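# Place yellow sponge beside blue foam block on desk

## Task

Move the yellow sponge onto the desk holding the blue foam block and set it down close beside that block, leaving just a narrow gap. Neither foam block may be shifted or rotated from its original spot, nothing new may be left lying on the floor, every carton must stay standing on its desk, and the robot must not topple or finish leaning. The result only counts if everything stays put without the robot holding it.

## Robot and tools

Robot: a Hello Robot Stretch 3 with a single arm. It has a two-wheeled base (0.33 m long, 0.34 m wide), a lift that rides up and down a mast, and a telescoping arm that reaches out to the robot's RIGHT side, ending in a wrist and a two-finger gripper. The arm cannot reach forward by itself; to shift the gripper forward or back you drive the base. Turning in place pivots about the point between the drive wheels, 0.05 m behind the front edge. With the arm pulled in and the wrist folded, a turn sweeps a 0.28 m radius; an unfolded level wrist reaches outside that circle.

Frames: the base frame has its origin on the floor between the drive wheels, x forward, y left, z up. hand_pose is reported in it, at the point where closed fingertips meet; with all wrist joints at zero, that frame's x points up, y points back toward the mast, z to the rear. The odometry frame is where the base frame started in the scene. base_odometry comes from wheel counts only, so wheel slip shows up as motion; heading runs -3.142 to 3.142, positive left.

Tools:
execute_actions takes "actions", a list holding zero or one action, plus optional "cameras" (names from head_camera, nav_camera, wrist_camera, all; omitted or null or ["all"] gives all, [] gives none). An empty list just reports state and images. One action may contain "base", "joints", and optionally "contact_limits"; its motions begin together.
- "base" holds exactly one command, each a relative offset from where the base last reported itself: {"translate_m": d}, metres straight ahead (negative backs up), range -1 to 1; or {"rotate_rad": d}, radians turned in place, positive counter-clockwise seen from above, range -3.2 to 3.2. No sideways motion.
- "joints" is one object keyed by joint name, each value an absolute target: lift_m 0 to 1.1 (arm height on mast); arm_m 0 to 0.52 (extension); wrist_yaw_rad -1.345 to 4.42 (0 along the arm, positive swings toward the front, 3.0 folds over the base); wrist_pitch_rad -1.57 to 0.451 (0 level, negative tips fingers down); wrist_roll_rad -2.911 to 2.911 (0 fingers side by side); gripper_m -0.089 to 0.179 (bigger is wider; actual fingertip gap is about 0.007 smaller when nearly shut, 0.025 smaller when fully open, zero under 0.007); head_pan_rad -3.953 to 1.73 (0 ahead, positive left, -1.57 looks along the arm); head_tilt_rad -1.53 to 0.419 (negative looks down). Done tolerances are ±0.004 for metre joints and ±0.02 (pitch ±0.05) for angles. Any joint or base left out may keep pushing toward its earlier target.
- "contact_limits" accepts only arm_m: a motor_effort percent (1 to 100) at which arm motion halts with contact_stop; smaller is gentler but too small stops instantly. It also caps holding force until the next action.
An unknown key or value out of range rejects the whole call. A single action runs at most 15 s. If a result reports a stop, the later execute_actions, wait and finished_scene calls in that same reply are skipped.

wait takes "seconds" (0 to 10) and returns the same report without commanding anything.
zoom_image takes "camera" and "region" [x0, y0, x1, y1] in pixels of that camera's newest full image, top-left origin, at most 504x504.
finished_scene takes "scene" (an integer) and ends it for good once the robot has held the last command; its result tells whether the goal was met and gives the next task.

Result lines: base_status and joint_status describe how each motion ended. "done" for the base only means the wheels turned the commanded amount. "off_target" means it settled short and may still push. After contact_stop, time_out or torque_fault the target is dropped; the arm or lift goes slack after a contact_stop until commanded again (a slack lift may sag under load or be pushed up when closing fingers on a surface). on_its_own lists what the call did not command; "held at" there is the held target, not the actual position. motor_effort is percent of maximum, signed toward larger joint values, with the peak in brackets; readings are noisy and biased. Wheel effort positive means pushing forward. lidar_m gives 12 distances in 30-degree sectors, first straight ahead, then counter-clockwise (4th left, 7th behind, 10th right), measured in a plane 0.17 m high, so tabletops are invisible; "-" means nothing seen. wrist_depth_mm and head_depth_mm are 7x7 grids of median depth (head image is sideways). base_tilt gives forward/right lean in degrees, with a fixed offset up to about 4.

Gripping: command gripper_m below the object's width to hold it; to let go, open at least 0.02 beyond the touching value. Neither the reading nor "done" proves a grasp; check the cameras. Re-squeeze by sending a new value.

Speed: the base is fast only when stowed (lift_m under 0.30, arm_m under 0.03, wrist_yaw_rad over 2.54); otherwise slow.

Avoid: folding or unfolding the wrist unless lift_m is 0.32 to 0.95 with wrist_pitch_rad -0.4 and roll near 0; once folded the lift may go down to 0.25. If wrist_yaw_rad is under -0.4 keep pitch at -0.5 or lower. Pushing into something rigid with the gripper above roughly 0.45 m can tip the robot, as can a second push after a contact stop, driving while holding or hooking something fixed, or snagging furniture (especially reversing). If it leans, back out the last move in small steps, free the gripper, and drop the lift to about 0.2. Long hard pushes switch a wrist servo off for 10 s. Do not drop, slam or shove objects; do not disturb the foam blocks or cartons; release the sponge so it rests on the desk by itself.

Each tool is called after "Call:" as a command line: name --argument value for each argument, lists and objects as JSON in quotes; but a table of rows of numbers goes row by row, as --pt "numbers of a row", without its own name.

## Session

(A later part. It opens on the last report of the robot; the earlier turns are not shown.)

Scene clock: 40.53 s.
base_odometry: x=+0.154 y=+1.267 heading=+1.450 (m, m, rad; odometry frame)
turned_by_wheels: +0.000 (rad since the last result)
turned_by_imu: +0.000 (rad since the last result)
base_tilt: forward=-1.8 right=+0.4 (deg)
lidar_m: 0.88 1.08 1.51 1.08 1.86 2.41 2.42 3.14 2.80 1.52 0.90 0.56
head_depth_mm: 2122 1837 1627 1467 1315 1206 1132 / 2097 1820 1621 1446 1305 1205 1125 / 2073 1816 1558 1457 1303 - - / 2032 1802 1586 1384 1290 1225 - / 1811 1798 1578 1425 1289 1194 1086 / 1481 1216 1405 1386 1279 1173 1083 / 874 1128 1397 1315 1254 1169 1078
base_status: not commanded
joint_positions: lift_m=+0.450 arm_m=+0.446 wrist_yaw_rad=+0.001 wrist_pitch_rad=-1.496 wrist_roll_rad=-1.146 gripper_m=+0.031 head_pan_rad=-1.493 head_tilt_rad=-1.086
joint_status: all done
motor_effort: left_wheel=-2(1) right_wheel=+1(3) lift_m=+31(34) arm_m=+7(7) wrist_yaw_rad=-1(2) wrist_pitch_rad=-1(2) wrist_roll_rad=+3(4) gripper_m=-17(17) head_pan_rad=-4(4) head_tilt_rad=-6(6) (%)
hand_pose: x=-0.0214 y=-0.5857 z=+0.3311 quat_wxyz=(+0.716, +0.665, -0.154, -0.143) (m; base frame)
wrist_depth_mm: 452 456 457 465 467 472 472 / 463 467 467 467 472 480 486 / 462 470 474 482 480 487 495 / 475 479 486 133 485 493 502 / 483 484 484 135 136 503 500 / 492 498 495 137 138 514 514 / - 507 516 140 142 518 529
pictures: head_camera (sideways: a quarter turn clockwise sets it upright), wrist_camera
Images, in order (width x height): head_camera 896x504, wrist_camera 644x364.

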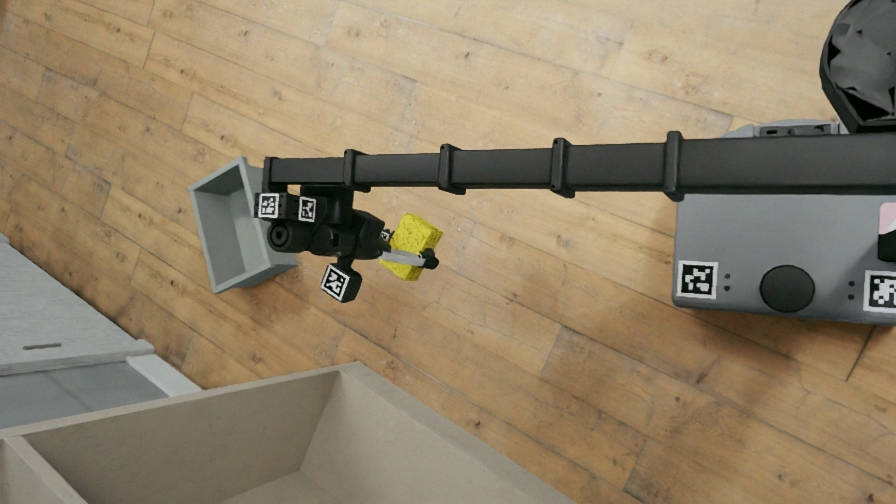

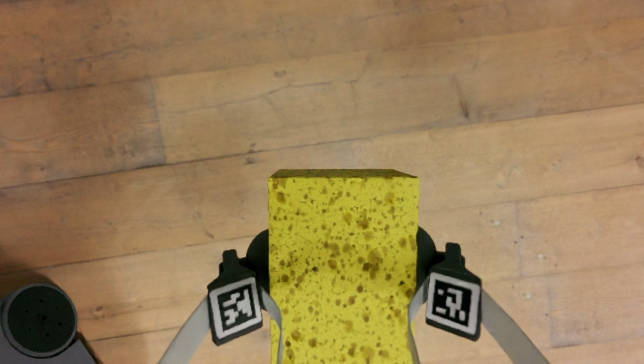

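Call:
execute_actions --actions '[{"joints":{"arm_m":0.1,"wrist_roll_rad":0,"wrist_pitch_rad":-0.4,"head_pan_rad":1.7,"head_tilt_rad":-0.35}}]' --cameras '["head_camera","nav_camera"]'

Call:
execute_actions --actions '[{"joints":{"arm_m":0.0,"wrist_yaw_rad":3.0,"head_pan_rad":-1.9,"head_tilt_rad":-0.25}}]'

Scene clock: 45.03 s.
base_odometry: x=+0.154 y=+1.267 heading=+1.450 (m, m, rad; odometry frame)
turned_by_wheels: +0.000 (rad since the last result)
turned_by_imu: -0.001 (rad since the last result)
base_tilt: forward=-1.8 right=+0.6 (deg)
lidar_m: 0.88 1.08 1.51 1.08 1.86 2.41 2.42 3.13 2.80 1.52 0.90 0.56
head_depth_mm: 1237 1312 1387 1482 1598 1678 1409 / 1287 1360 1460 1508 1122 1697 1399 / 1341 1432 1524 1582 1051 1372 1363 / 1418 1493 1602 1593 1046 1689 1394 / 1453 1560 1701 1124 1087 1727 1391 / 1519 1649 1789 1155 1139 1718 1374 / 1609 1741 1901 1201 1160 1742 1394
base_status: not commanded
joint_positions: lift_m=+0.450 arm_m=+0.100 wrist_yaw_rad=+0.001 wrist_pitch_rad=-0.422 wrist_roll_rad=-0.005 gripper_m=+0.031 head_pan_rad=+1.693 head_tilt_rad=-0.359
joint_status: all done
motor_effort: left_wheel=-2(2) right_wheel=+1(1) lift_m=+31(31) arm_m=-6(6) wrist_yaw_rad=-1(2) wrist_pitch_rad=+6(7) wrist_roll_rad=+3(3) gripper_m=-18(18) head_pan_rad=+4(54) head_tilt_rad=+4(35) (%)
hand_pose: x=-0.0212 y=-0.4692 z=+0.4614 quat_wxyz=(+0.694, +0.149, -0.689, -0.148) (m; base frame)
wrist_depth_mm: 533 505 - - - - - / 582 548 - - - - - / 618 589 - - - - - / 659 660 - 133 926 - - / 659 714 819 135 137 831 808 / 627 631 690 137 138 697 688 / 539 565 613 140 141 603 599
pictures: head_camera (sideways: a quarter turn clockwise sets it upright), nav_camera (sideways: a quarter turn counterclockwise sets it upright)
Images, in order (width x height): head_camera 896x504, nav_camera 672x504.

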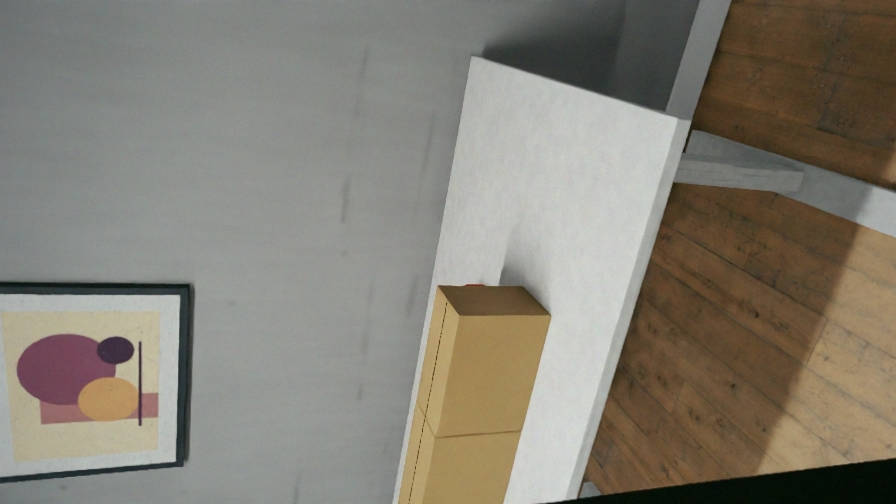

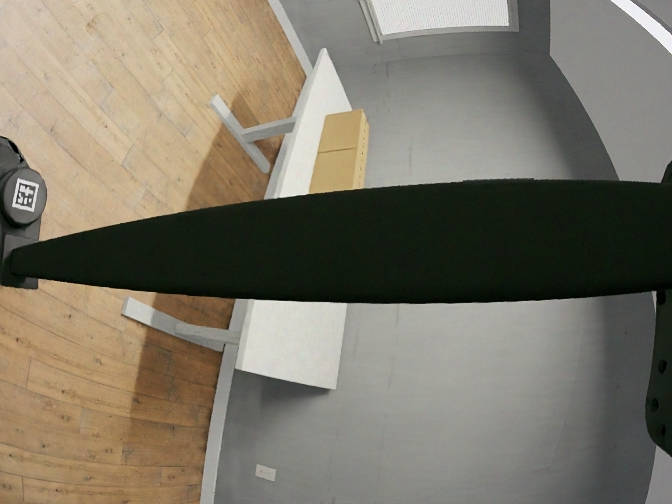

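Scene clock: 47.53 s.
base_odometry: x=+0.154 y=+1.267 heading=+1.450 (m, m, rad; odometry frame)
turned_by_wheels: +0.000 (rad since the last result)
turned_by_imu: +0.000 (rad since the last result)
base_tilt: forward=-1.8 right=+0.6 (deg)
lidar_m: 0.88 1.08 1.51 1.08 1.86 2.42 2.43 3.13 2.79 1.52 0.90 0.56
head_depth_mm: 2871 3051 3161 3369 2831 1986 1532 / 2854 2979 3154 3372 2807 1979 1516 / 2821 3006 3186 3156 2784 1986 1509 / 2838 2990 3163 3327 2799 1940 1510 / 2825 2985 3123 3389 2739 1956 1500 / 2808 2998 3155 3338 2735 1931 1448 / 2755 2761 2782 2818 2557 1928 1452
base_status: not commanded
joint_positions: lift_m=+0.450 arm_m=+0.000 wrist_yaw_rad=+2.997 wrist_pitch_rad=-0.422 wrist_roll_rad=-0.004 gripper_m=+0.031 head_pan_rad=-1.893 head_tilt_rad=-0.261
joint_status: all done
motor_effort: left_wheel=-1(2) right_wheel=+1(2) lift_m=+31(31) arm_m=-6(8) wrist_yaw_rad=+2(4) wrist_pitch_rad=+6(6) wrist_roll_rad=+2(2) gripper_m=-17(17) head_pan_rad=-5(56) head_tilt_rad=+4(14) (%)
hand_pose: x=+0.0111 y=+0.0762 z=+0.4615 quat_wxyz=(+0.198, +0.699, +0.098, +0.680) (m; base frame)
wrist_depth_mm: - - - - - - - / - - - - - - - / - - - - - - - / - - - 133 - - - / 910 892 846 135 137 821 826 / 745 731 - 137 138 695 687 / 641 645 - 140 142 595 590
pictures: head_camera (sideways: a quarter turn clockwise sets it upright), nav_camera (sideways: a quarter turn counterclockwise sets it upright), wrist_camera
Images, in order (width x height): head_camera 896x504, nav_camera 672x504, wrist_camera 644x364.

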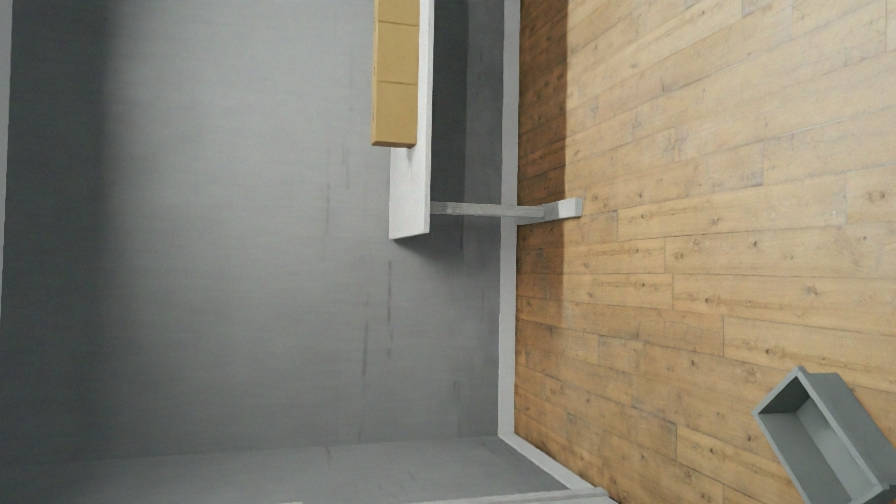

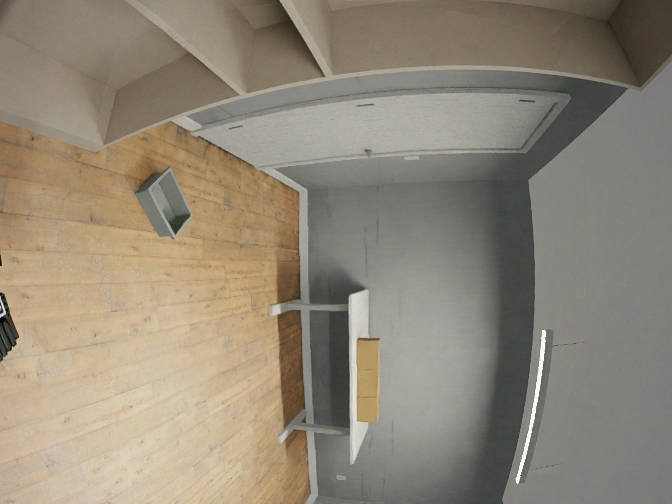

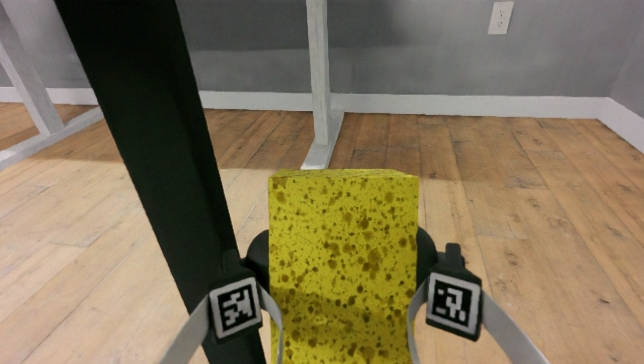

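Call:
execute_actions --actions '[{"joints":{"lift_m":0.28}}]' --cameras '[]'

Call:
execute_actions --actions '[{"base":{"rotate_rad":-1.79},"joints":{"head_pan_rad":0,"head_tilt_rad":-0.6}}]' --cameras '["nav_camera"]'

Call:
execute_actions --actions '[{"base":{"translate_m":1.0}}]' --cameras '[]'

Call:
execute_actions --actions '[{"base":{"translate_m":1.0},"joints":{"head_pan_rad":-0.6,"head_tilt_rad":-0.5}}]' --cameras '["nav_camera","head_camera"]'

Scene clock: 51.97 s.
base_odometry: x=+0.154 y=+1.267 heading=+1.450 (m, m, rad; odometry frame)
turned_by_wheels: +0.000 (rad since the last result)
turned_by_imu: -0.001 (rad since the last result)
base_tilt: forward=-1.7 right=+0.5 (deg)
lidar_m: 0.88 1.08 1.51 1.08 1.86 2.42 2.42 3.16 2.80 1.52 0.90 0.56
head_depth_mm: 2861 2996 3194 3393 2830 1996 1533 / 2852 3006 3121 3369 2783 1980 1525 / 2842 3013 3204 3148 2804 1962 1517 / 2854 3032 3168 3386 2764 1952 1507 / 2833 2966 3121 3353 2765 1935 1506 / 2842 2978 3099 3344 2713 1930 1439 / 2745 2779 2803 2812 2609 1927 1460
base_status: not commanded
joint_positions: lift_m=+0.280 arm_m=+0.000 wrist_yaw_rad=+2.997 wrist_pitch_rad=-0.421 wrist_roll_rad=-0.004 gripper_m=+0.031 head_pan_rad=-1.893 head_tilt_rad=-0.261
joint_status: all done
motor_effort: left_wheel=-1(1) right_wheel=+1(2) lift_m=+18(27) arm_m=-6(6) wrist_yaw_rad=+2(2) wrist_pitch_rad=+6(7) wrist_roll_rad=+2(2) gripper_m=-19(18) head_pan_rad=-5(5) head_tilt_rad=+4(5) (%)
hand_pose: x=+0.0110 y=+0.0763 z=+0.2922 quat_wxyz=(+0.198, +0.699, +0.098, +0.681) (m; base frame)
wrist_depth_mm: - - - - - - - / - - - - - - - / - - - - - 965 954 / 838 814 775 133 705 731 729 / 655 640 618 135 136 590 577 / 543 537 - 137 138 503 492 / 463 477 - 140 141 429 427
pictures: none
No camera images: the call's "cameras" was empty. Leave "cameras" out to get every camera's image.

Scene clock: 54.43 s.
base_odometry: x=+0.154 y=+1.267 heading=-0.340 (m, m, rad; odometry frame)
turned_by_wheels: -1.790 (rad since the last result)
turned_by_imu: -1.772 (rad since the last result)
base_tilt: forward=-2.0 right=+0.5 (deg)
lidar_m: 2.23 0.92 0.83 0.56 0.95 1.45 1.08 1.64 1.79 2.42 2.56 3.14
head_depth_mm: 2670 2419 3182 2337 1791 1443 1222 / 2702 2857 3229 2314 1767 1437 1212 / 2727 2989 3060 2286 1764 1439 1214 / 2757 3094 3214 2277 1744 1424 1211 / 2768 3087 3172 2282 1682 1413 1203 / 2698 2951 2865 2233 1683 1421 1194 / 2005 2070 2150 2120 1718 1407 1191
base_status: done
joint_positions: lift_m=+0.280 arm_m=+0.000 wrist_yaw_rad=+2.997 wrist_pitch_rad=-0.421 wrist_roll_rad=-0.004 gripper_m=+0.031 head_pan_rad=-0.007 head_tilt_rad=-0.593
joint_status: all done
motor_effort: left_wheel=+2(11) right_wheel=-2(5) lift_m=+18(18) arm_m=-6(6) wrist_yaw_rad=+3(2) wrist_pitch_rad=+6(6) wrist_roll_rad=+2(2) gripper_m=-18(17) head_pan_rad=+4(55) head_tilt_rad=-3(25) (%)
hand_pose: x=+0.0110 y=+0.0763 z=+0.2922 quat_wxyz=(+0.198, +0.699, +0.098, +0.681) (m; base frame)
wrist_depth_mm: 820 - 829 771 765 771 772 / 866 - 888 850 835 836 833 / 952 - 916 815 751 732 683 / 826 800 770 134 671 701 677 / 649 647 605 135 137 591 578 / 542 523 - 137 138 494 486 / 470 478 - 140 141 428 426
pictures: nav_camera (sideways: a quarter turn counterclockwise sets it upright)
Images, in order (width x height): nav_camera 672x504.

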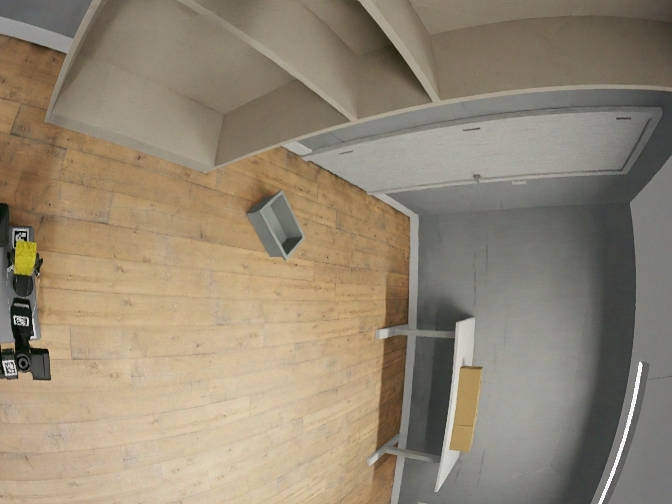

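Scene clock: 59.47 s.
base_odometry: x=+1.097 y=+0.933 heading=-0.340 (m, m, rad; odometry frame)
turned_by_wheels: +0.000 (rad since the last result)
turned_by_imu: -0.002 (rad since the last result)
base_tilt: forward=-1.7 right=+0.6 (deg)
lidar_m: 1.94 0.92 0.75 0.61 0.53 1.10 2.08 2.58 2.65 2.28 2.43 1.84
head_depth_mm: 1849 2013 1801 2313 1791 1457 1225 / 1873 2046 2261 2160 1766 1440 1214 / 1874 2085 2345 2283 1753 1436 1217 / 1878 2100 2356 2249 1749 1426 1208 / 1894 2104 2378 2261 1735 1414 1200 / 1914 2118 2365 2229 1722 1405 1195 / 1749 1806 1872 1933 1711 1412 1195
base_status: done
joint_positions: lift_m=+0.280 arm_m=+0.000 wrist_yaw_rad=+2.998 wrist_pitch_rad=-0.421 wrist_roll_rad=-0.004 gripper_m=+0.031 head_pan_rad=-0.007 head_tilt_rad=-0.594
joint_status: not commanded
motor_effort: left_wheel=+2(10) right_wheel=-2(3) lift_m=+18(18) arm_m=-6(6) wrist_yaw_rad=+3(3) wrist_pitch_rad=+6(6) wrist_roll_rad=+3(2) gripper_m=-17(17) head_pan_rad=+4(4) head_tilt_rad=-3(4) (%)
hand_pose: x=+0.0109 y=+0.0763 z=+0.2922 quat_wxyz=(+0.197, +0.699, +0.098, +0.681) (m; base frame)
wrist_depth_mm: 637 - 667 706 709 709 689 / 698 - 742 767 782 755 743 / 735 - 810 817 841 794 817 / 628 611 790 133 517 731 712 / 589 587 621 135 137 473 578 / 540 527 - 137 138 472 399 / 462 485 - 140 142 370 406
pictures: none
No camera images: the call's "cameras" was empty. Leave "cameras" out to get every camera's image.

Scene clock: 64.40 s.
base_odometry: x=+2.039 y=+0.599 heading=-0.340 (m, m, rad; odometry frame)
turned_by_wheels: +0.000 (rad since the last result)
turned_by_imu: -0.001 (rad since the last result)
base_tilt: forward=-1.6 right=+0.6 (deg)
lidar_m: 1.25 0.77 0.60 0.59 0.64 1.01 3.05 3.46 2.63 3.11 1.57 0.97
head_depth_mm: 1432 1597 1731 1055 984 1555 1274 / 1336 1486 1624 1182 901 1542 1272 / 1256 1398 1533 1169 894 1531 1229 / 1190 1307 1443 1162 1728 1429 1261 / 1125 1225 1349 1367 1703 1507 1247 / 1070 1162 1276 1415 1582 1505 1253 / 1018 1104 1206 1334 1474 1496 1243
base_status: done
joint_positions: lift_m=+0.280 arm_m=+0.000 wrist_yaw_rad=+2.998 wrist_pitch_rad=-0.421 wrist_roll_rad=-0.004 gripper_m=+0.031 head_pan_rad=-0.593 head_tilt_rad=-0.507
joint_status: all done
motor_effort: left_wheel=+2(12) right_wheel=-1(3) lift_m=+17(18) arm_m=-6(6) wrist_yaw_rad=+3(3) wrist_pitch_rad=+6(6) wrist_roll_rad=+2(2) gripper_m=-17(18) head_pan_rad=-4(43) head_tilt_rad=+2(12) (%)
hand_pose: x=+0.0109 y=+0.0763 z=+0.2923 quat_wxyz=(+0.197, +0.699, +0.098, +0.681) (m; base frame)
wrist_depth_mm: 562 - 570 573 576 578 598 / 611 - 617 624 617 634 653 / 657 - 674 656 699 687 705 / 733 733 709 134 710 720 714 / 649 638 617 135 136 591 580 / 543 526 - 137 138 500 494 / 459 480 - 140 142 423 422
pictures: head_camera (sideways: a quarter turn clockwise sets it upright), nav_camera (sideways: a quarter turn counterclockwise sets it upright)
Images, in order (width x height): head_camera 896x504, nav_camera 672x504.

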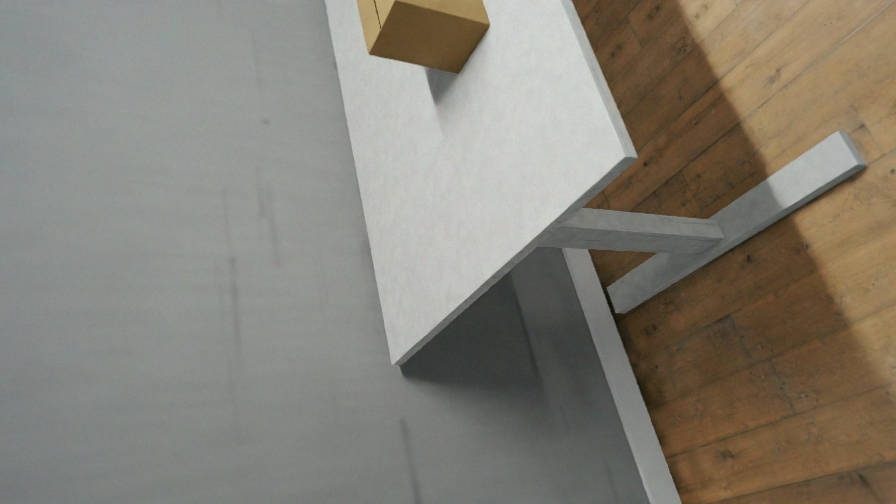

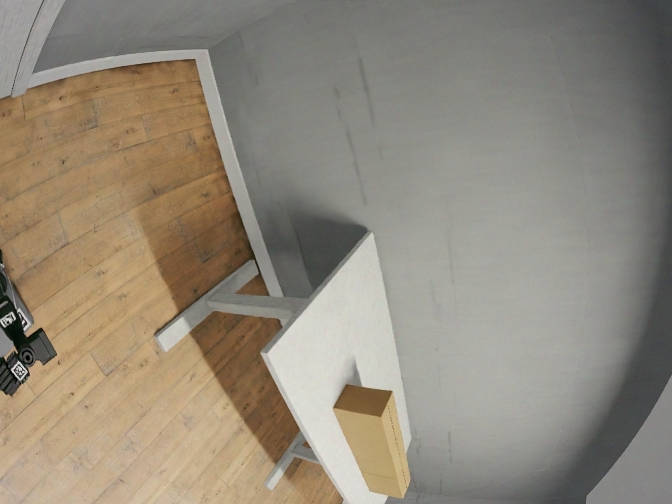

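Call:
execute_actions --actions '[{"base":{"translate_m":0.8},"joints":{"head_pan_rad":-1.65,"head_tilt_rad":-0.45}}]' --cameras '["nav_camera","head_camera"]'

Scene clock: 69.03 s.
base_odometry: x=+2.794 y=+0.333 heading=-0.340 (m, m, rad; odometry frame)
turned_by_wheels: +0.000 (rad since the last result)
turned_by_imu: -0.001 (rad since the last result)
base_tilt: forward=-1.8 right=+0.5 (deg)
lidar_m: 0.45 0.49 0.51 0.51 0.55 0.81 2.03 3.75 3.02 0.65 0.57 0.46
head_depth_mm: 2766 3006 3316 2933 1839 764 1320 / 2759 2990 3292 1288 916 761 1311 / 2742 2994 1805 997 912 757 1302 / 2749 3000 3130 1264 906 778 1262 / 2718 2936 2899 1253 898 777 1068 / 1922 1975 1834 1246 893 770 1286 / 1296 1302 1332 1193 890 769 1255
base_status: done
joint_positions: lift_m=+0.280 arm_m=+0.000 wrist_yaw_rad=+2.998 wrist_pitch_rad=-0.421 wrist_roll_rad=-0.004 gripper_m=+0.031 head_pan_rad=-1.643 head_tilt_rad=-0.458
joint_status: all done
motor_effort: left_wheel=+2(11) right_wheel=-2(3) lift_m=+18(18) arm_m=-6(6) wrist_yaw_rad=+2(4) wrist_pitch_rad=+6(6) wrist_roll_rad=+2(2) gripper_m=-17(17) head_pan_rad=-4(54) head_tilt_rad=+4(9) (%)
hand_pose: x=+0.0109 y=+0.0763 z=+0.2923 quat_wxyz=(+0.197, +0.699, +0.098, +0.681) (m; base frame)
wrist_depth_mm: 487 - 495 501 499 498 496 / 528 - 531 530 538 540 527 / 551 - 581 585 589 581 542 / 614 624 633 133 619 638 551 / 648 641 607 135 137 590 545 / 540 529 - 137 138 498 491 / 465 475 - 140 142 428 423
pictures: head_camera (sideways: a quarter turn clockwise sets it upright), nav_camera (sideways: a quarter turn counterclockwise sets it upright)
Images, in order (width x height): head_camera 896x504, nav_camera 672x504.

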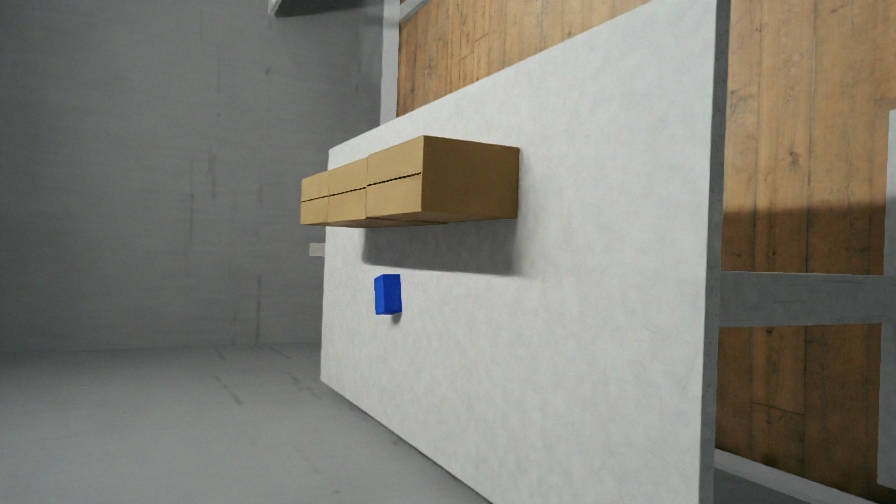

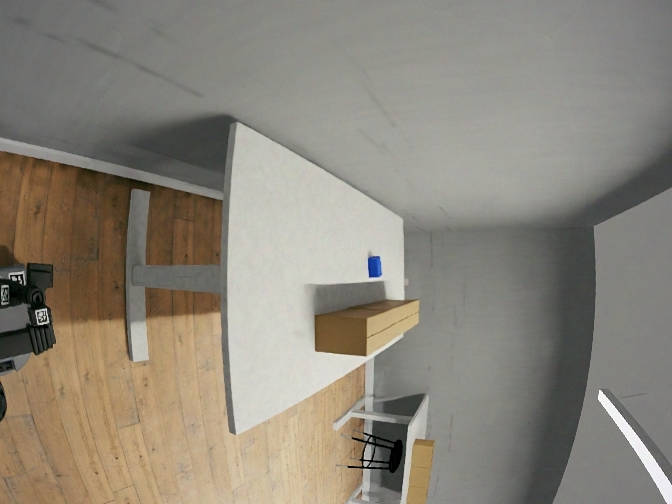

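Call:
execute_actions --actions '[{"base":{"translate_m":-0.55}}]' --cameras '[]'

Call:
execute_actions --actions '[{"base":{"rotate_rad":1.495},"joints":{"head_pan_rad":-2.8,"head_tilt_rad":-0.8}}]' --cameras '["nav_camera","head_camera"]'

Scene clock: 74.50 s.
base_odometry: x=+2.275 y=+0.516 heading=-0.340 (m, m, rad; odometry frame)
turned_by_wheels: +0.000 (rad since the last result)
turned_by_imu: +0.000 (rad since the last result)
base_tilt: forward=-1.8 right=+0.6 (deg)
lidar_m: 1.00 0.73 0.58 0.55 0.61 0.93 2.27 3.67 2.76 1.89 0.80 1.01
head_depth_mm: 2680 2932 3043 2904 2077 1603 1308 / 2701 2893 3173 2843 2049 1601 1305 / 2693 2897 3198 2865 2030 1592 1305 / 2678 2891 3205 2815 2038 1576 1300 / 2676 2953 3106 2692 2012 1576 1295 / 2685 2937 1731 1253 1808 1565 1285 / 2665 2871 1838 1059 887 743 1290
base_status: done
joint_positions: lift_m=+0.280 arm_m=+0.000 wrist_yaw_rad=+2.998 wrist_pitch_rad=-0.421 wrist_roll_rad=-0.004 gripper_m=+0.031 head_pan_rad=-1.643 head_tilt_rad=-0.458
joint_status: not commanded
motor_effort: left_wheel=+2(6) right_wheel=-1(7) lift_m=+19(18) arm_m=-5(6) wrist_yaw_rad=+2(2) wrist_pitch_rad=+6(6) wrist_roll_rad=+2(2) gripper_m=-17(18) head_pan_rad=-4(4) head_tilt_rad=+3(3) (%)
hand_pose: x=+0.0109 y=+0.0763 z=+0.2923 quat_wxyz=(+0.197, +0.699, +0.098, +0.681) (m; base frame)
wrist_depth_mm: 541 - 540 546 566 560 560 / 577 - 582 584 610 616 618 / 617 - 635 634 665 680 673 / 681 700 689 133 691 689 693 / 647 628 609 135 137 599 587 / 548 526 - 137 138 506 494 / 462 478 - 140 141 427 426
pictures: none
No camera images: the call's "cameras" was empty. Leave "cameras" out to get every camera's image.

Scene clock: 76.77 s.
base_odometry: x=+2.275 y=+0.516 heading=+1.155 (m, m, rad; odometry frame)
turned_by_wheels: +1.495 (rad since the last result)
turned_by_imu: +1.479 (rad since the last result)
base_tilt: forward=-1.7 right=+0.6 (deg)
lidar_m: 0.55 0.59 0.85 1.50 3.93 2.72 1.89 0.80 1.02 1.00 0.78 0.59
head_depth_mm: 2658 2867 2292 1804 1521 1300 1138 / 2683 2718 2255 1803 1509 1290 1149 / 1607 1260 2091 1792 1496 1283 1166 / 2193 1031 972 1693 1484 1277 1164 / 1803 948 963 801 1477 1270 1143 / 1603 1253 955 817 1401 1262 1111 / 1389 1241 948 1024 1392 1259 1109
base_status: done
joint_positions: lift_m=+0.280 arm_m=+0.000 wrist_yaw_rad=+2.998 wrist_pitch_rad=-0.421 wrist_roll_rad=-0.004 gripper_m=+0.031 head_pan_rad=-2.793 head_tilt_rad=-0.791
joint_status: all done
motor_effort: left_wheel=-2(8) right_wheel=+2(8) lift_m=+18(18) arm_m=-6(5) wrist_yaw_rad=+2(2) wrist_pitch_rad=+6(6) wrist_roll_rad=+2(2) gripper_m=-17(17) head_pan_rad=-4(52) head_tilt_rad=-4(24) (%)
hand_pose: x=+0.0109 y=+0.0763 z=+0.2923 quat_wxyz=(+0.197, +0.699, +0.098, +0.681) (m; base frame)
wrist_depth_mm: - - - - - 884 608 / - - - - - 871 616 / - - - 924 932 863 614 / 822 808 785 133 712 706 621 / 664 637 616 135 137 595 577 / 541 532 - 137 138 498 497 / 459 478 - 140 141 431 431
pictures: head_camera (sideways: a quarter turn clockwise sets it upright), nav_camera (sideways: a quarter turn counterclockwise sets it upright)
Images, in order (width x height): head_camera 896x504, nav_camera 672x504.

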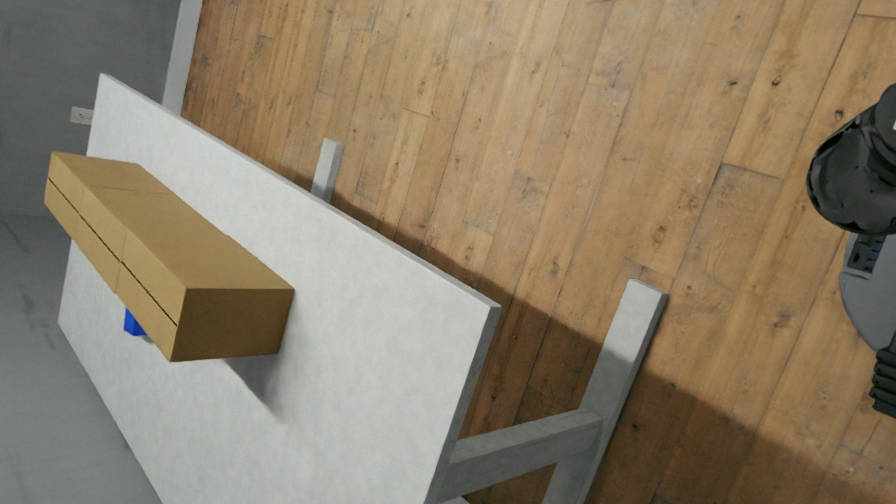

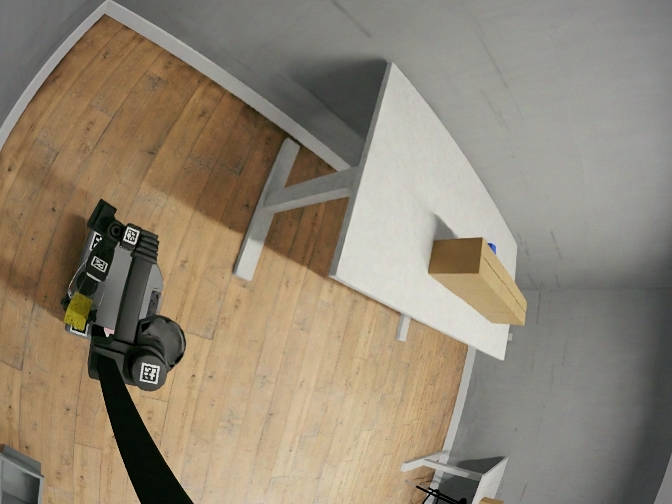

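Call:
execute_actions --actions '[{"joints":{"lift_m":0.35}}]' --cameras '[]'

Call:
execute_actions --actions '[{"joints":{"lift_m":0.52,"wrist_yaw_rad":1.6}}]' --cameras '[]'

Call:
execute_actions --actions '[{"base":{"translate_m":-0.7},"joints":{"lift_m":1.09,"head_pan_rad":-2.2,"head_tilt_rad":-0.9}}]' --cameras '["nav_camera","head_camera"]'

Scene clock: 79.87 s.
base_odometry: x=+2.275 y=+0.516 heading=+1.155 (m, m, rad; odometry frame)
turned_by_wheels: +0.000 (rad since the last result)
turned_by_imu: +0.000 (rad since the last result)
base_tilt: forward=-1.7 right=+0.4 (deg)
lidar_m: 0.55 0.59 0.85 1.50 3.94 2.72 1.89 0.80 1.02 1.00 0.78 0.59
head_depth_mm: 2666 2911 2245 1807 1514 1298 1143 / 2684 2705 2249 1810 1500 1298 1175 / 1609 1257 2085 1799 1494 1278 - / 2197 1035 975 1694 1482 1286 1162 / 1804 954 962 801 1479 1270 1134 / 1598 1260 955 820 1399 1263 1135 / 1394 1238 949 1019 1394 1258 1113
base_status: not commanded
joint_positions: lift_m=+0.350 arm_m=+0.000 wrist_yaw_rad=+2.998 wrist_pitch_rad=-0.421 wrist_roll_rad=-0.004 gripper_m=+0.031 head_pan_rad=-2.793 head_tilt_rad=-0.791
joint_status: all done
motor_effort: left_wheel=-2(2) right_wheel=+2(1) lift_m=+31(33) arm_m=-6(6) wrist_yaw_rad=+1(1) wrist_pitch_rad=+6(5) wrist_roll_rad=+2(2) gripper_m=-18(17) head_pan_rad=-4(5) head_tilt_rad=-5(4) (%)
hand_pose: x=+0.0109 y=+0.0764 z=+0.3617 quat_wxyz=(+0.197, +0.699, +0.098, +0.681) (m; base frame)
wrist_depth_mm: - - - - - 863 615 / - - - - - 854 630 / - - - - - 902 625 / 960 973 909 134 851 807 630 / 749 735 697 135 137 695 633 / 628 618 - 137 138 580 568 / 542 527 - 140 141 497 496
pictures: none
No camera images: the call's "cameras" was empty. Leave "cameras" out to get every camera's image.

Scene clock: 82.23 s.
base_odometry: x=+2.275 y=+0.516 heading=+1.155 (m, m, rad; odometry frame)
turned_by_wheels: +0.000 (rad since the last result)
turned_by_imu: +0.000 (rad since the last result)
base_tilt: forward=-1.9 right=+0.7 (deg)
lidar_m: 0.55 0.59 0.85 1.50 3.92 2.72 1.89 0.80 1.02 1.00 0.78 0.59
head_depth_mm: 2635 2878 2296 1825 1516 1298 1194 / 2649 2753 2248 1805 1497 1323 - / 1607 1267 2080 1780 1495 1313 - / 2208 1030 975 1699 1483 1279 1140 / 1808 950 962 800 1468 1274 1144 / 1611 1258 957 813 1399 1271 1149 / 1393 1243 947 1021 1403 1259 1126
base_status: not commanded
joint_positions: lift_m=+0.520 arm_m=+0.000 wrist_yaw_rad=+1.603 wrist_pitch_rad=-0.421 wrist_roll_rad=-0.004 gripper_m=+0.031 head_pan_rad=-2.793 head_tilt_rad=-0.791
joint_status: all done
motor_effort: left_wheel=-2(2) right_wheel=+2(2) lift_m=+31(33) arm_m=-6(6) wrist_yaw_rad=-3(2) wrist_pitch_rad=+6(6) wrist_roll_rad=+2(3) gripper_m=-18(17) head_pan_rad=-5(4) head_tilt_rad=-4(3) (%)
hand_pose: x=+0.2025 y=-0.1382 z=+0.5317 quat_wxyz=(+0.588, +0.599, -0.373, +0.395) (m; base frame)
wrist_depth_mm: 454 445 432 431 430 425 414 / 498 486 462 471 470 456 444 / 544 528 512 508 506 493 488 / 594 581 568 133 538 541 537 / 684 654 615 135 137 606 583 / 780 758 714 137 138 680 639 / 743 707 674 140 142 677 674
pictures: none
No camera images: the call's "cameras" was empty. Leave "cameras" out to get every camera's image.

Scene clock: 90.20 s.
base_odometry: x=+1.992 y=-0.124 heading=+1.155 (m, m, rad; odometry frame)
turned_by_wheels: +0.000 (rad since the last result)
turned_by_imu: +0.000 (rad since the last result)
base_tilt: forward=-2.0 right=+0.5 (deg)
lidar_m: 1.25 1.33 1.80 3.32 2.86 2.10 2.47 1.22 0.98 0.51 1.01 1.31
head_depth_mm: 1309 1083 679 729 1395 1247 1115 / 1239 1065 623 708 664 1242 1116 / 1137 1061 583 672 629 1238 1139 / 1052 1053 577 591 614 1198 - / 979 1037 575 520 607 558 1127 / 918 999 836 619 607 535 1076 / 861 958 809 699 605 531 1024
base_status: done
joint_positions: lift_m=+1.090 arm_m=+0.000 wrist_yaw_rad=+1.603 wrist_pitch_rad=-0.421 wrist_roll_rad=-0.004 gripper_m=+0.031 head_pan_rad=-2.207 head_tilt_rad=-0.889
joint_status: all done
motor_effort: left_wheel=-2(8) right_wheel=+2(2) lift_m=+31(30) arm_m=-6(6) wrist_yaw_rad=-3(3) wrist_pitch_rad=+6(6) wrist_roll_rad=+2(2) gripper_m=-17(18) head_pan_rad=+4(43) head_tilt_rad=-5(14) (%)
hand_pose: x=+0.2026 y=-0.1382 z=+1.1017 quat_wxyz=(+0.588, +0.599, -0.373, +0.395) (m; base frame)
wrist_depth_mm: - - - - - - - / - - - - - - - / - - - - - - - / - - - 133 - - - / - - - 135 137 - - / - - - 138 138 - - / - - - 140 142 - -
pictures: head_camera (sideways: a quarter turn clockwise sets it upright), nav_camera (sideways: a quarter turn counterclockwise sets it upright)
Images, in order (width x height): head_camera 896x504, nav_camera 672x504.

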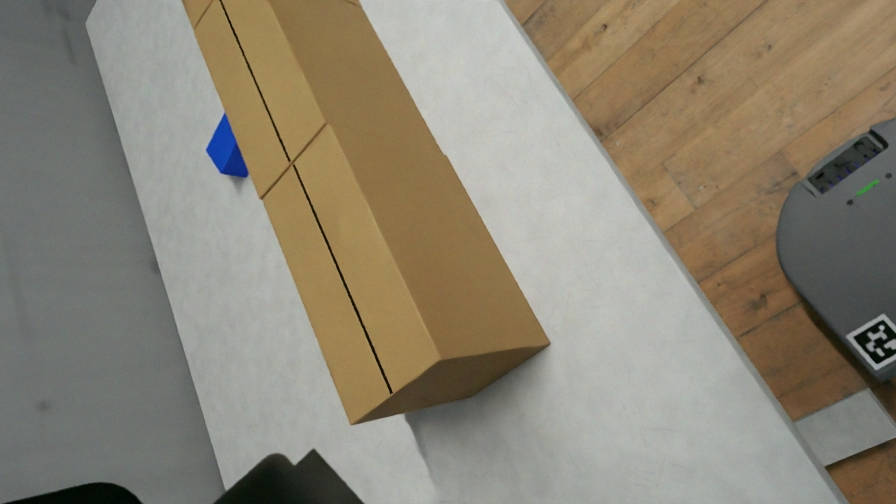

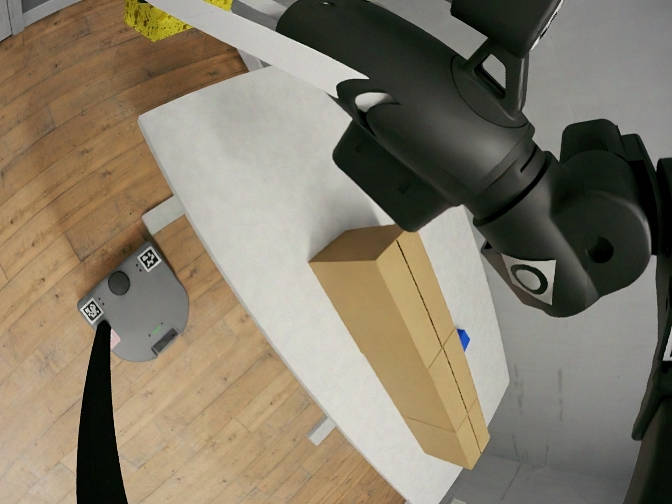

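Call:
execute_actions --actions '[{"base":{"translate_m":-0.52},"joints":{"wrist_yaw_rad":0,"wrist_pitch_rad":-1.57,"wrist_roll_rad":1.57,"arm_m":0.1,"head_pan_rad":-1.7}}]'

Scene clock: 97.30 s.
base_odometry: x=+1.782 y=-0.600 heading=+1.155 (m, m, rad; odometry frame)
turned_by_wheels: +0.000 (rad since the last result)
turned_by_imu: +0.000 (rad since the last result)
base_tilt: forward=-1.7 right=+0.6 (deg)
lidar_m: 1.77 1.88 2.63 3.35 2.61 1.68 1.95 0.76 0.94 0.93 0.80 0.76
head_depth_mm: 894 981 872 495 590 549 1116 / 892 943 819 491 577 545 1111 / - 931 815 487 564 543 1117 / - - 841 485 353 540 1118 / - - - 346 335 537 1074 / 815 - 793 478 491 535 1062 / 791 898 810 477 507 532 1058
base_status: done
joint_positions: lift_m=+1.090 arm_m=+0.100 wrist_yaw_rad=+0.003 wrist_pitch_rad=-1.559 wrist_roll_rad=+1.564 gripper_m=+0.031 head_pan_rad=-1.707 head_tilt_rad=-0.889
joint_status: all done
joint sent to its limit — the command would take wrist_pitch_rad past its lower limit, so that joint was sent only as far as its limit.
motor_effort: left_wheel=-2(5) right_wheel=+2(1) lift_m=+31(31) arm_m=+7(8) wrist_yaw_rad=-3(2) wrist_pitch_rad=-3(6) wrist_roll_rad=+3(4) gripper_m=-18(17) head_pan_rad=+4(39) head_tilt_rad=-4(6) (%)
hand_pose: x=-0.0216 y=-0.2233 z=+0.9719 quat_wxyz=(+0.004, +0.003, -0.711, -0.703) (m; base frame)
wrist_depth_mm: 397 220 219 387 382 - - / 359 226 224 386 389 - - / 412 230 229 404 401 - - / 423 234 235 133 159 - - / 426 240 238 135 136 - - / 439 248 246 138 137 - - / 451 254 250 140 142 - -
pictures: head_camera (sideways: a quarter turn clockwise sets it upright), nav_camera (sideways: a quarter turn counterclockwise sets it upright), wrist_camera
Images, in order (width x height): head_camera 896x504, nav_camera 672x504, wrist_camera 644x364.

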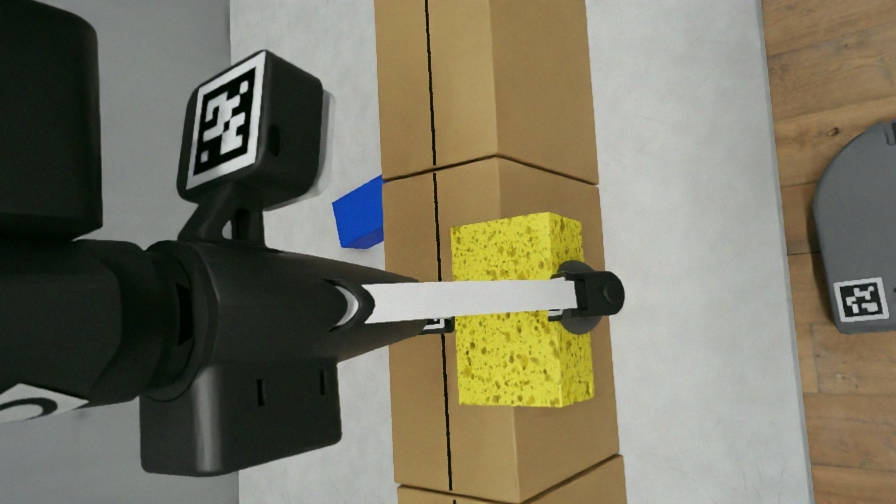

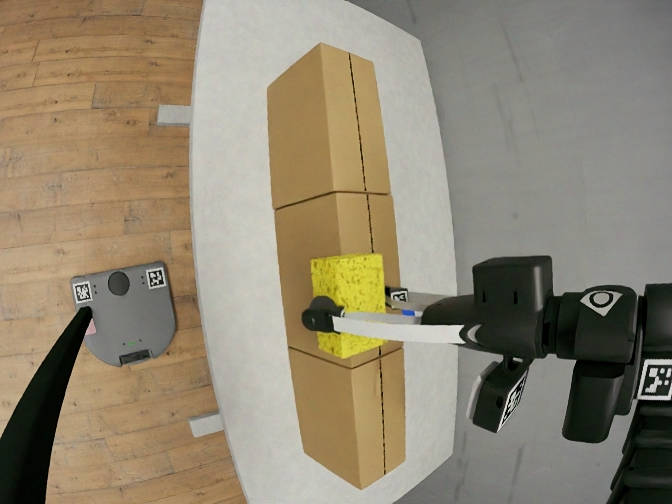

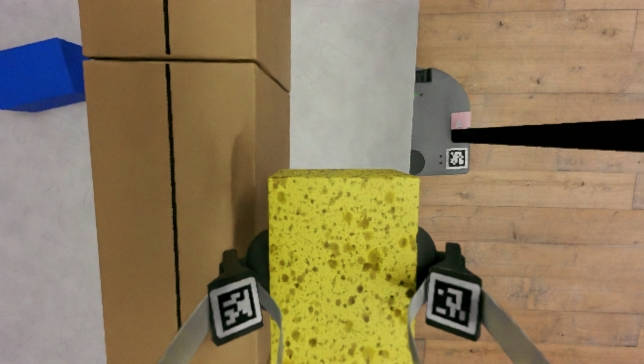

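Call:
execute_actions --actions '[{"joints":{"arm_m":0.44,"head_tilt_rad":-0.75}}]' --cameras '["wrist_camera","head_camera"]'

Scene clock: 101.27 s.
base_odometry: x=+1.782 y=-0.600 heading=+1.155 (m, m, rad; odometry frame)
turned_by_wheels: +0.000 (rad since the last result)
turned_by_imu: +0.000 (rad since the last result)
base_tilt: forward=-1.7 right=+0.8 (deg)
lidar_m: 1.77 1.88 2.64 3.36 2.60 1.68 1.95 0.76 0.95 0.92 0.80 0.77
head_depth_mm: 813 936 1029 830 491 567 514 / 804 924 1009 826 484 555 503 / 794 906 1004 795 475 551 501 / 772 897 993 787 471 548 499 / 756 886 919 809 466 535 496 / - 876 907 802 457 535 494 / 758 860 955 796 450 525 492
base_status: not commanded
joint_positions: lift_m=+1.090 arm_m=+0.440 wrist_yaw_rad=+0.002 wrist_pitch_rad=-1.559 wrist_roll_rad=+1.565 gripper_m=+0.031 head_pan_rad=-1.707 head_tilt_rad=-0.754
joint_status: all done
motor_effort: left_wheel=-1(1) right_wheel=+2(2) lift_m=+31(32) arm_m=+7(8) wrist_yaw_rad=-1(2) wrist_pitch_rad=-3(3) wrist_roll_rad=+3(3) gripper_m=-18(17) head_pan_rad=+4(4) head_tilt_rad=+2(12) (%)
hand_pose: x=-0.0216 y=-0.5631 z=+0.9719 quat_wxyz=(+0.003, +0.002, -0.711, -0.703) (m; base frame)
wrist_depth_mm: 400 389 388 382 379 316 217 / 402 402 396 354 388 312 216 / 404 408 404 396 394 314 220 / 413 416 412 133 404 308 224 / 419 426 415 135 136 307 229 / 427 437 438 137 138 284 234 / 429 446 450 140 142 307 238
pictures: head_camera (sideways: a quarter turn clockwise sets it upright), wrist_camera
Images, in order (width x height): head_camera 896x504, wrist_camera 644x364.

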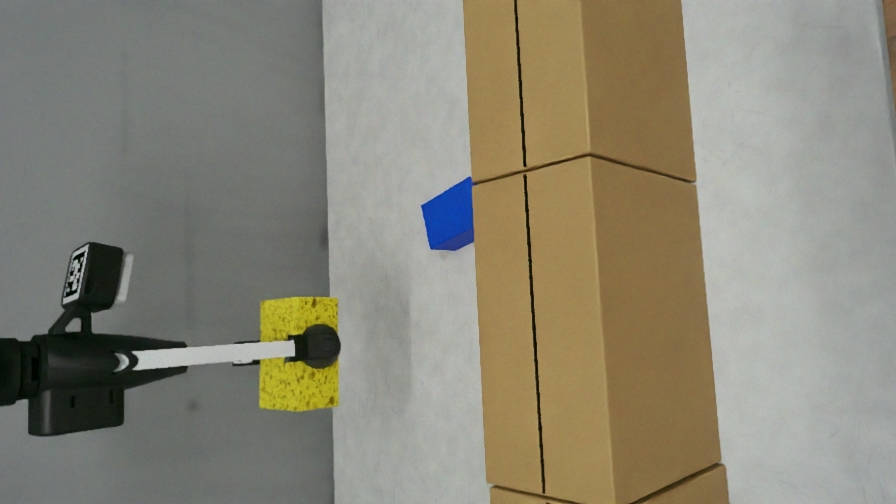

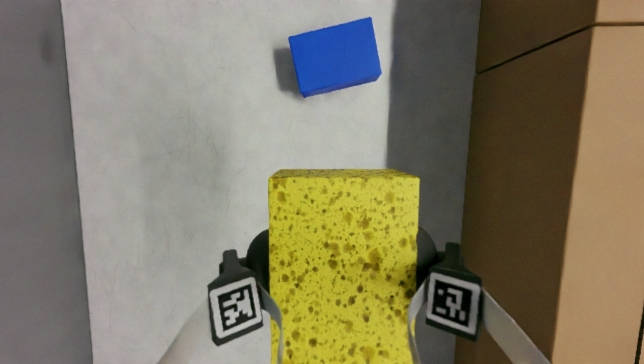

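Call:
execute_actions --actions '[{"joints":{"lift_m":0.93,"wrist_roll_rad":1.33}}]' --cameras '["wrist_camera","head_camera"]'

Scene clock: 103.83 s.
base_odometry: x=+1.782 y=-0.600 heading=+1.155 (m, m, rad; odometry frame)
turned_by_wheels: +0.000 (rad since the last result)
turned_by_imu: +0.000 (rad since the last result)
base_tilt: forward=-1.7 right=+0.7 (deg)
lidar_m: 1.77 1.89 2.63 3.35 2.60 1.68 1.94 0.76 0.95 0.93 0.79 0.76
head_depth_mm: 816 934 1041 - - - 506 / 808 921 - - 483 555 504 / 792 875 - 745 473 551 502 / 768 937 988 788 470 547 498 / 751 - 986 675 467 537 498 / 766 872 968 777 458 534 495 / 758 864 954 797 451 527 493
base_status: not commanded
joint_positions: lift_m=+0.930 arm_m=+0.440 wrist_yaw_rad=+0.002 wrist_pitch_rad=-1.560 wrist_roll_rad=+1.336 gripper_m=+0.031 head_pan_rad=-1.707 head_tilt_rad=-0.754
joint_status: all done
motor_effort: left_wheel=-1(2) right_wheel=+2(2) lift_m=+17(26) arm_m=+6(7) wrist_yaw_rad=-2(2) wrist_pitch_rad=-3(3) wrist_roll_rad=-3(4) gripper_m=-17(17) head_pan_rad=+4(4) head_tilt_rad=+2(2) (%)
hand_pose: x=-0.0216 y=-0.5631 z=+0.8125 quat_wxyz=(+0.084, +0.083, -0.706, -0.699) (m; base frame)
wrist_depth_mm: 241 239 237 194 191 231 228 / 247 245 242 241 238 236 233 / 253 249 248 247 245 242 229 / 258 256 255 134 247 246 218 / 264 264 259 135 136 248 208 / 271 270 268 137 138 255 201 / 277 274 270 140 141 263 193
pictures: head_camera (sideways: a quarter turn clockwise sets it upright), wrist_camera
Images, in order (width x height): head_camera 896x504, wrist_camera 644x364.

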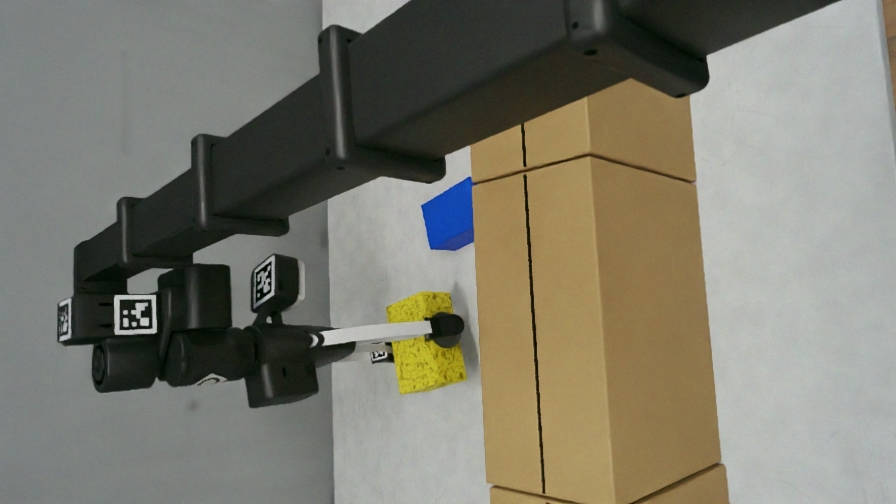

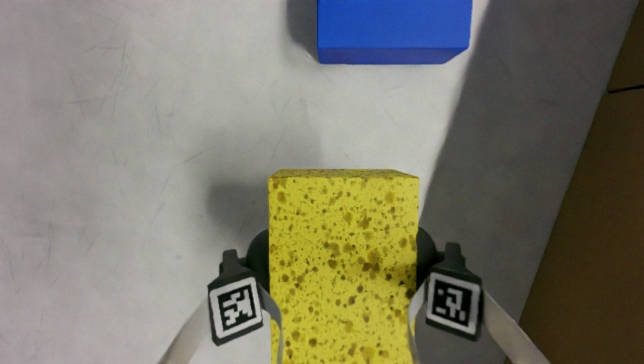

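Call:
execute_actions --actions '[{"base":{"translate_m":-0.055},"joints":{"lift_m":0.885,"arm_m":0.425}}]' --cameras '["wrist_camera","head_camera"]'

Scene clock: 105.73 s.
base_odometry: x=+1.760 y=-0.650 heading=+1.155 (m, m, rad; odometry frame)
turned_by_wheels: +0.000 (rad since the last result)
turned_by_imu: +0.000 (rad since the last result)
base_tilt: forward=-1.8 right=+0.7 (deg)
lidar_m: 1.82 1.93 2.72 3.35 1.78 1.64 1.89 0.71 0.94 0.92 0.97 0.81
head_depth_mm: 810 935 1025 858 - - - / 801 919 1015 - - 558 504 / 793 899 - 793 471 551 501 / 782 852 958 751 469 538 499 / 773 - - 700 461 535 497 / 763 866 950 799 454 532 495 / 755 858 953 797 450 517 493
base_status: done
joint_positions: lift_m=+0.885 arm_m=+0.425 wrist_yaw_rad=+0.002 wrist_pitch_rad=-1.560 wrist_roll_rad=+1.336 gripper_m=+0.031 head_pan_rad=-1.707 head_tilt_rad=-0.754
joint_status: all done
motor_effort: left_wheel=-2(6) right_wheel=+1(3) lift_m=+18(18) arm_m=-6(6) wrist_yaw_rad=-1(2) wrist_pitch_rad=-2(3) wrist_roll_rad=-3(3) gripper_m=-17(17) head_pan_rad=+4(4) head_tilt_rad=+2(2) (%)
hand_pose: x=-0.0216 y=-0.5488 z=+0.7675 quat_wxyz=(+0.084, +0.083, -0.706, -0.699) (m; base frame)
wrist_depth_mm: 198 196 195 151 150 190 188 / 203 201 199 153 153 193 192 / 205 205 203 157 156 197 195 / 211 209 207 133 201 203 200 / 216 213 213 135 137 205 197 / 221 218 217 137 138 210 187 / 226 224 225 140 141 216 179
pictures: head_camera (sideways: a quarter turn clockwise sets it upright), wrist_camera
Images, in order (width x height): head_camera 896x504, wrist_camera 644x364.

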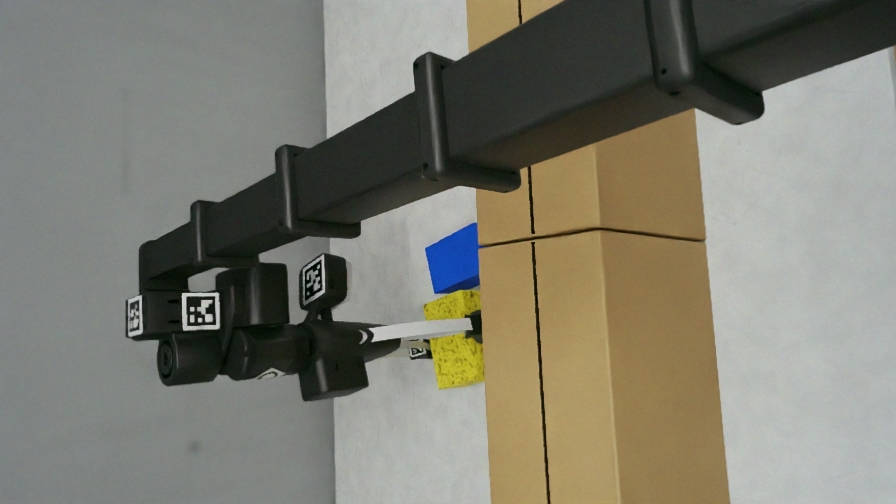

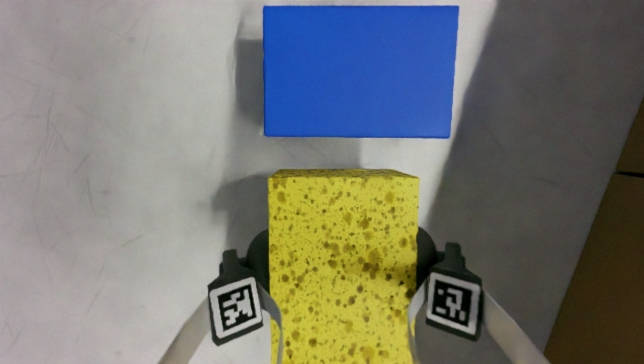

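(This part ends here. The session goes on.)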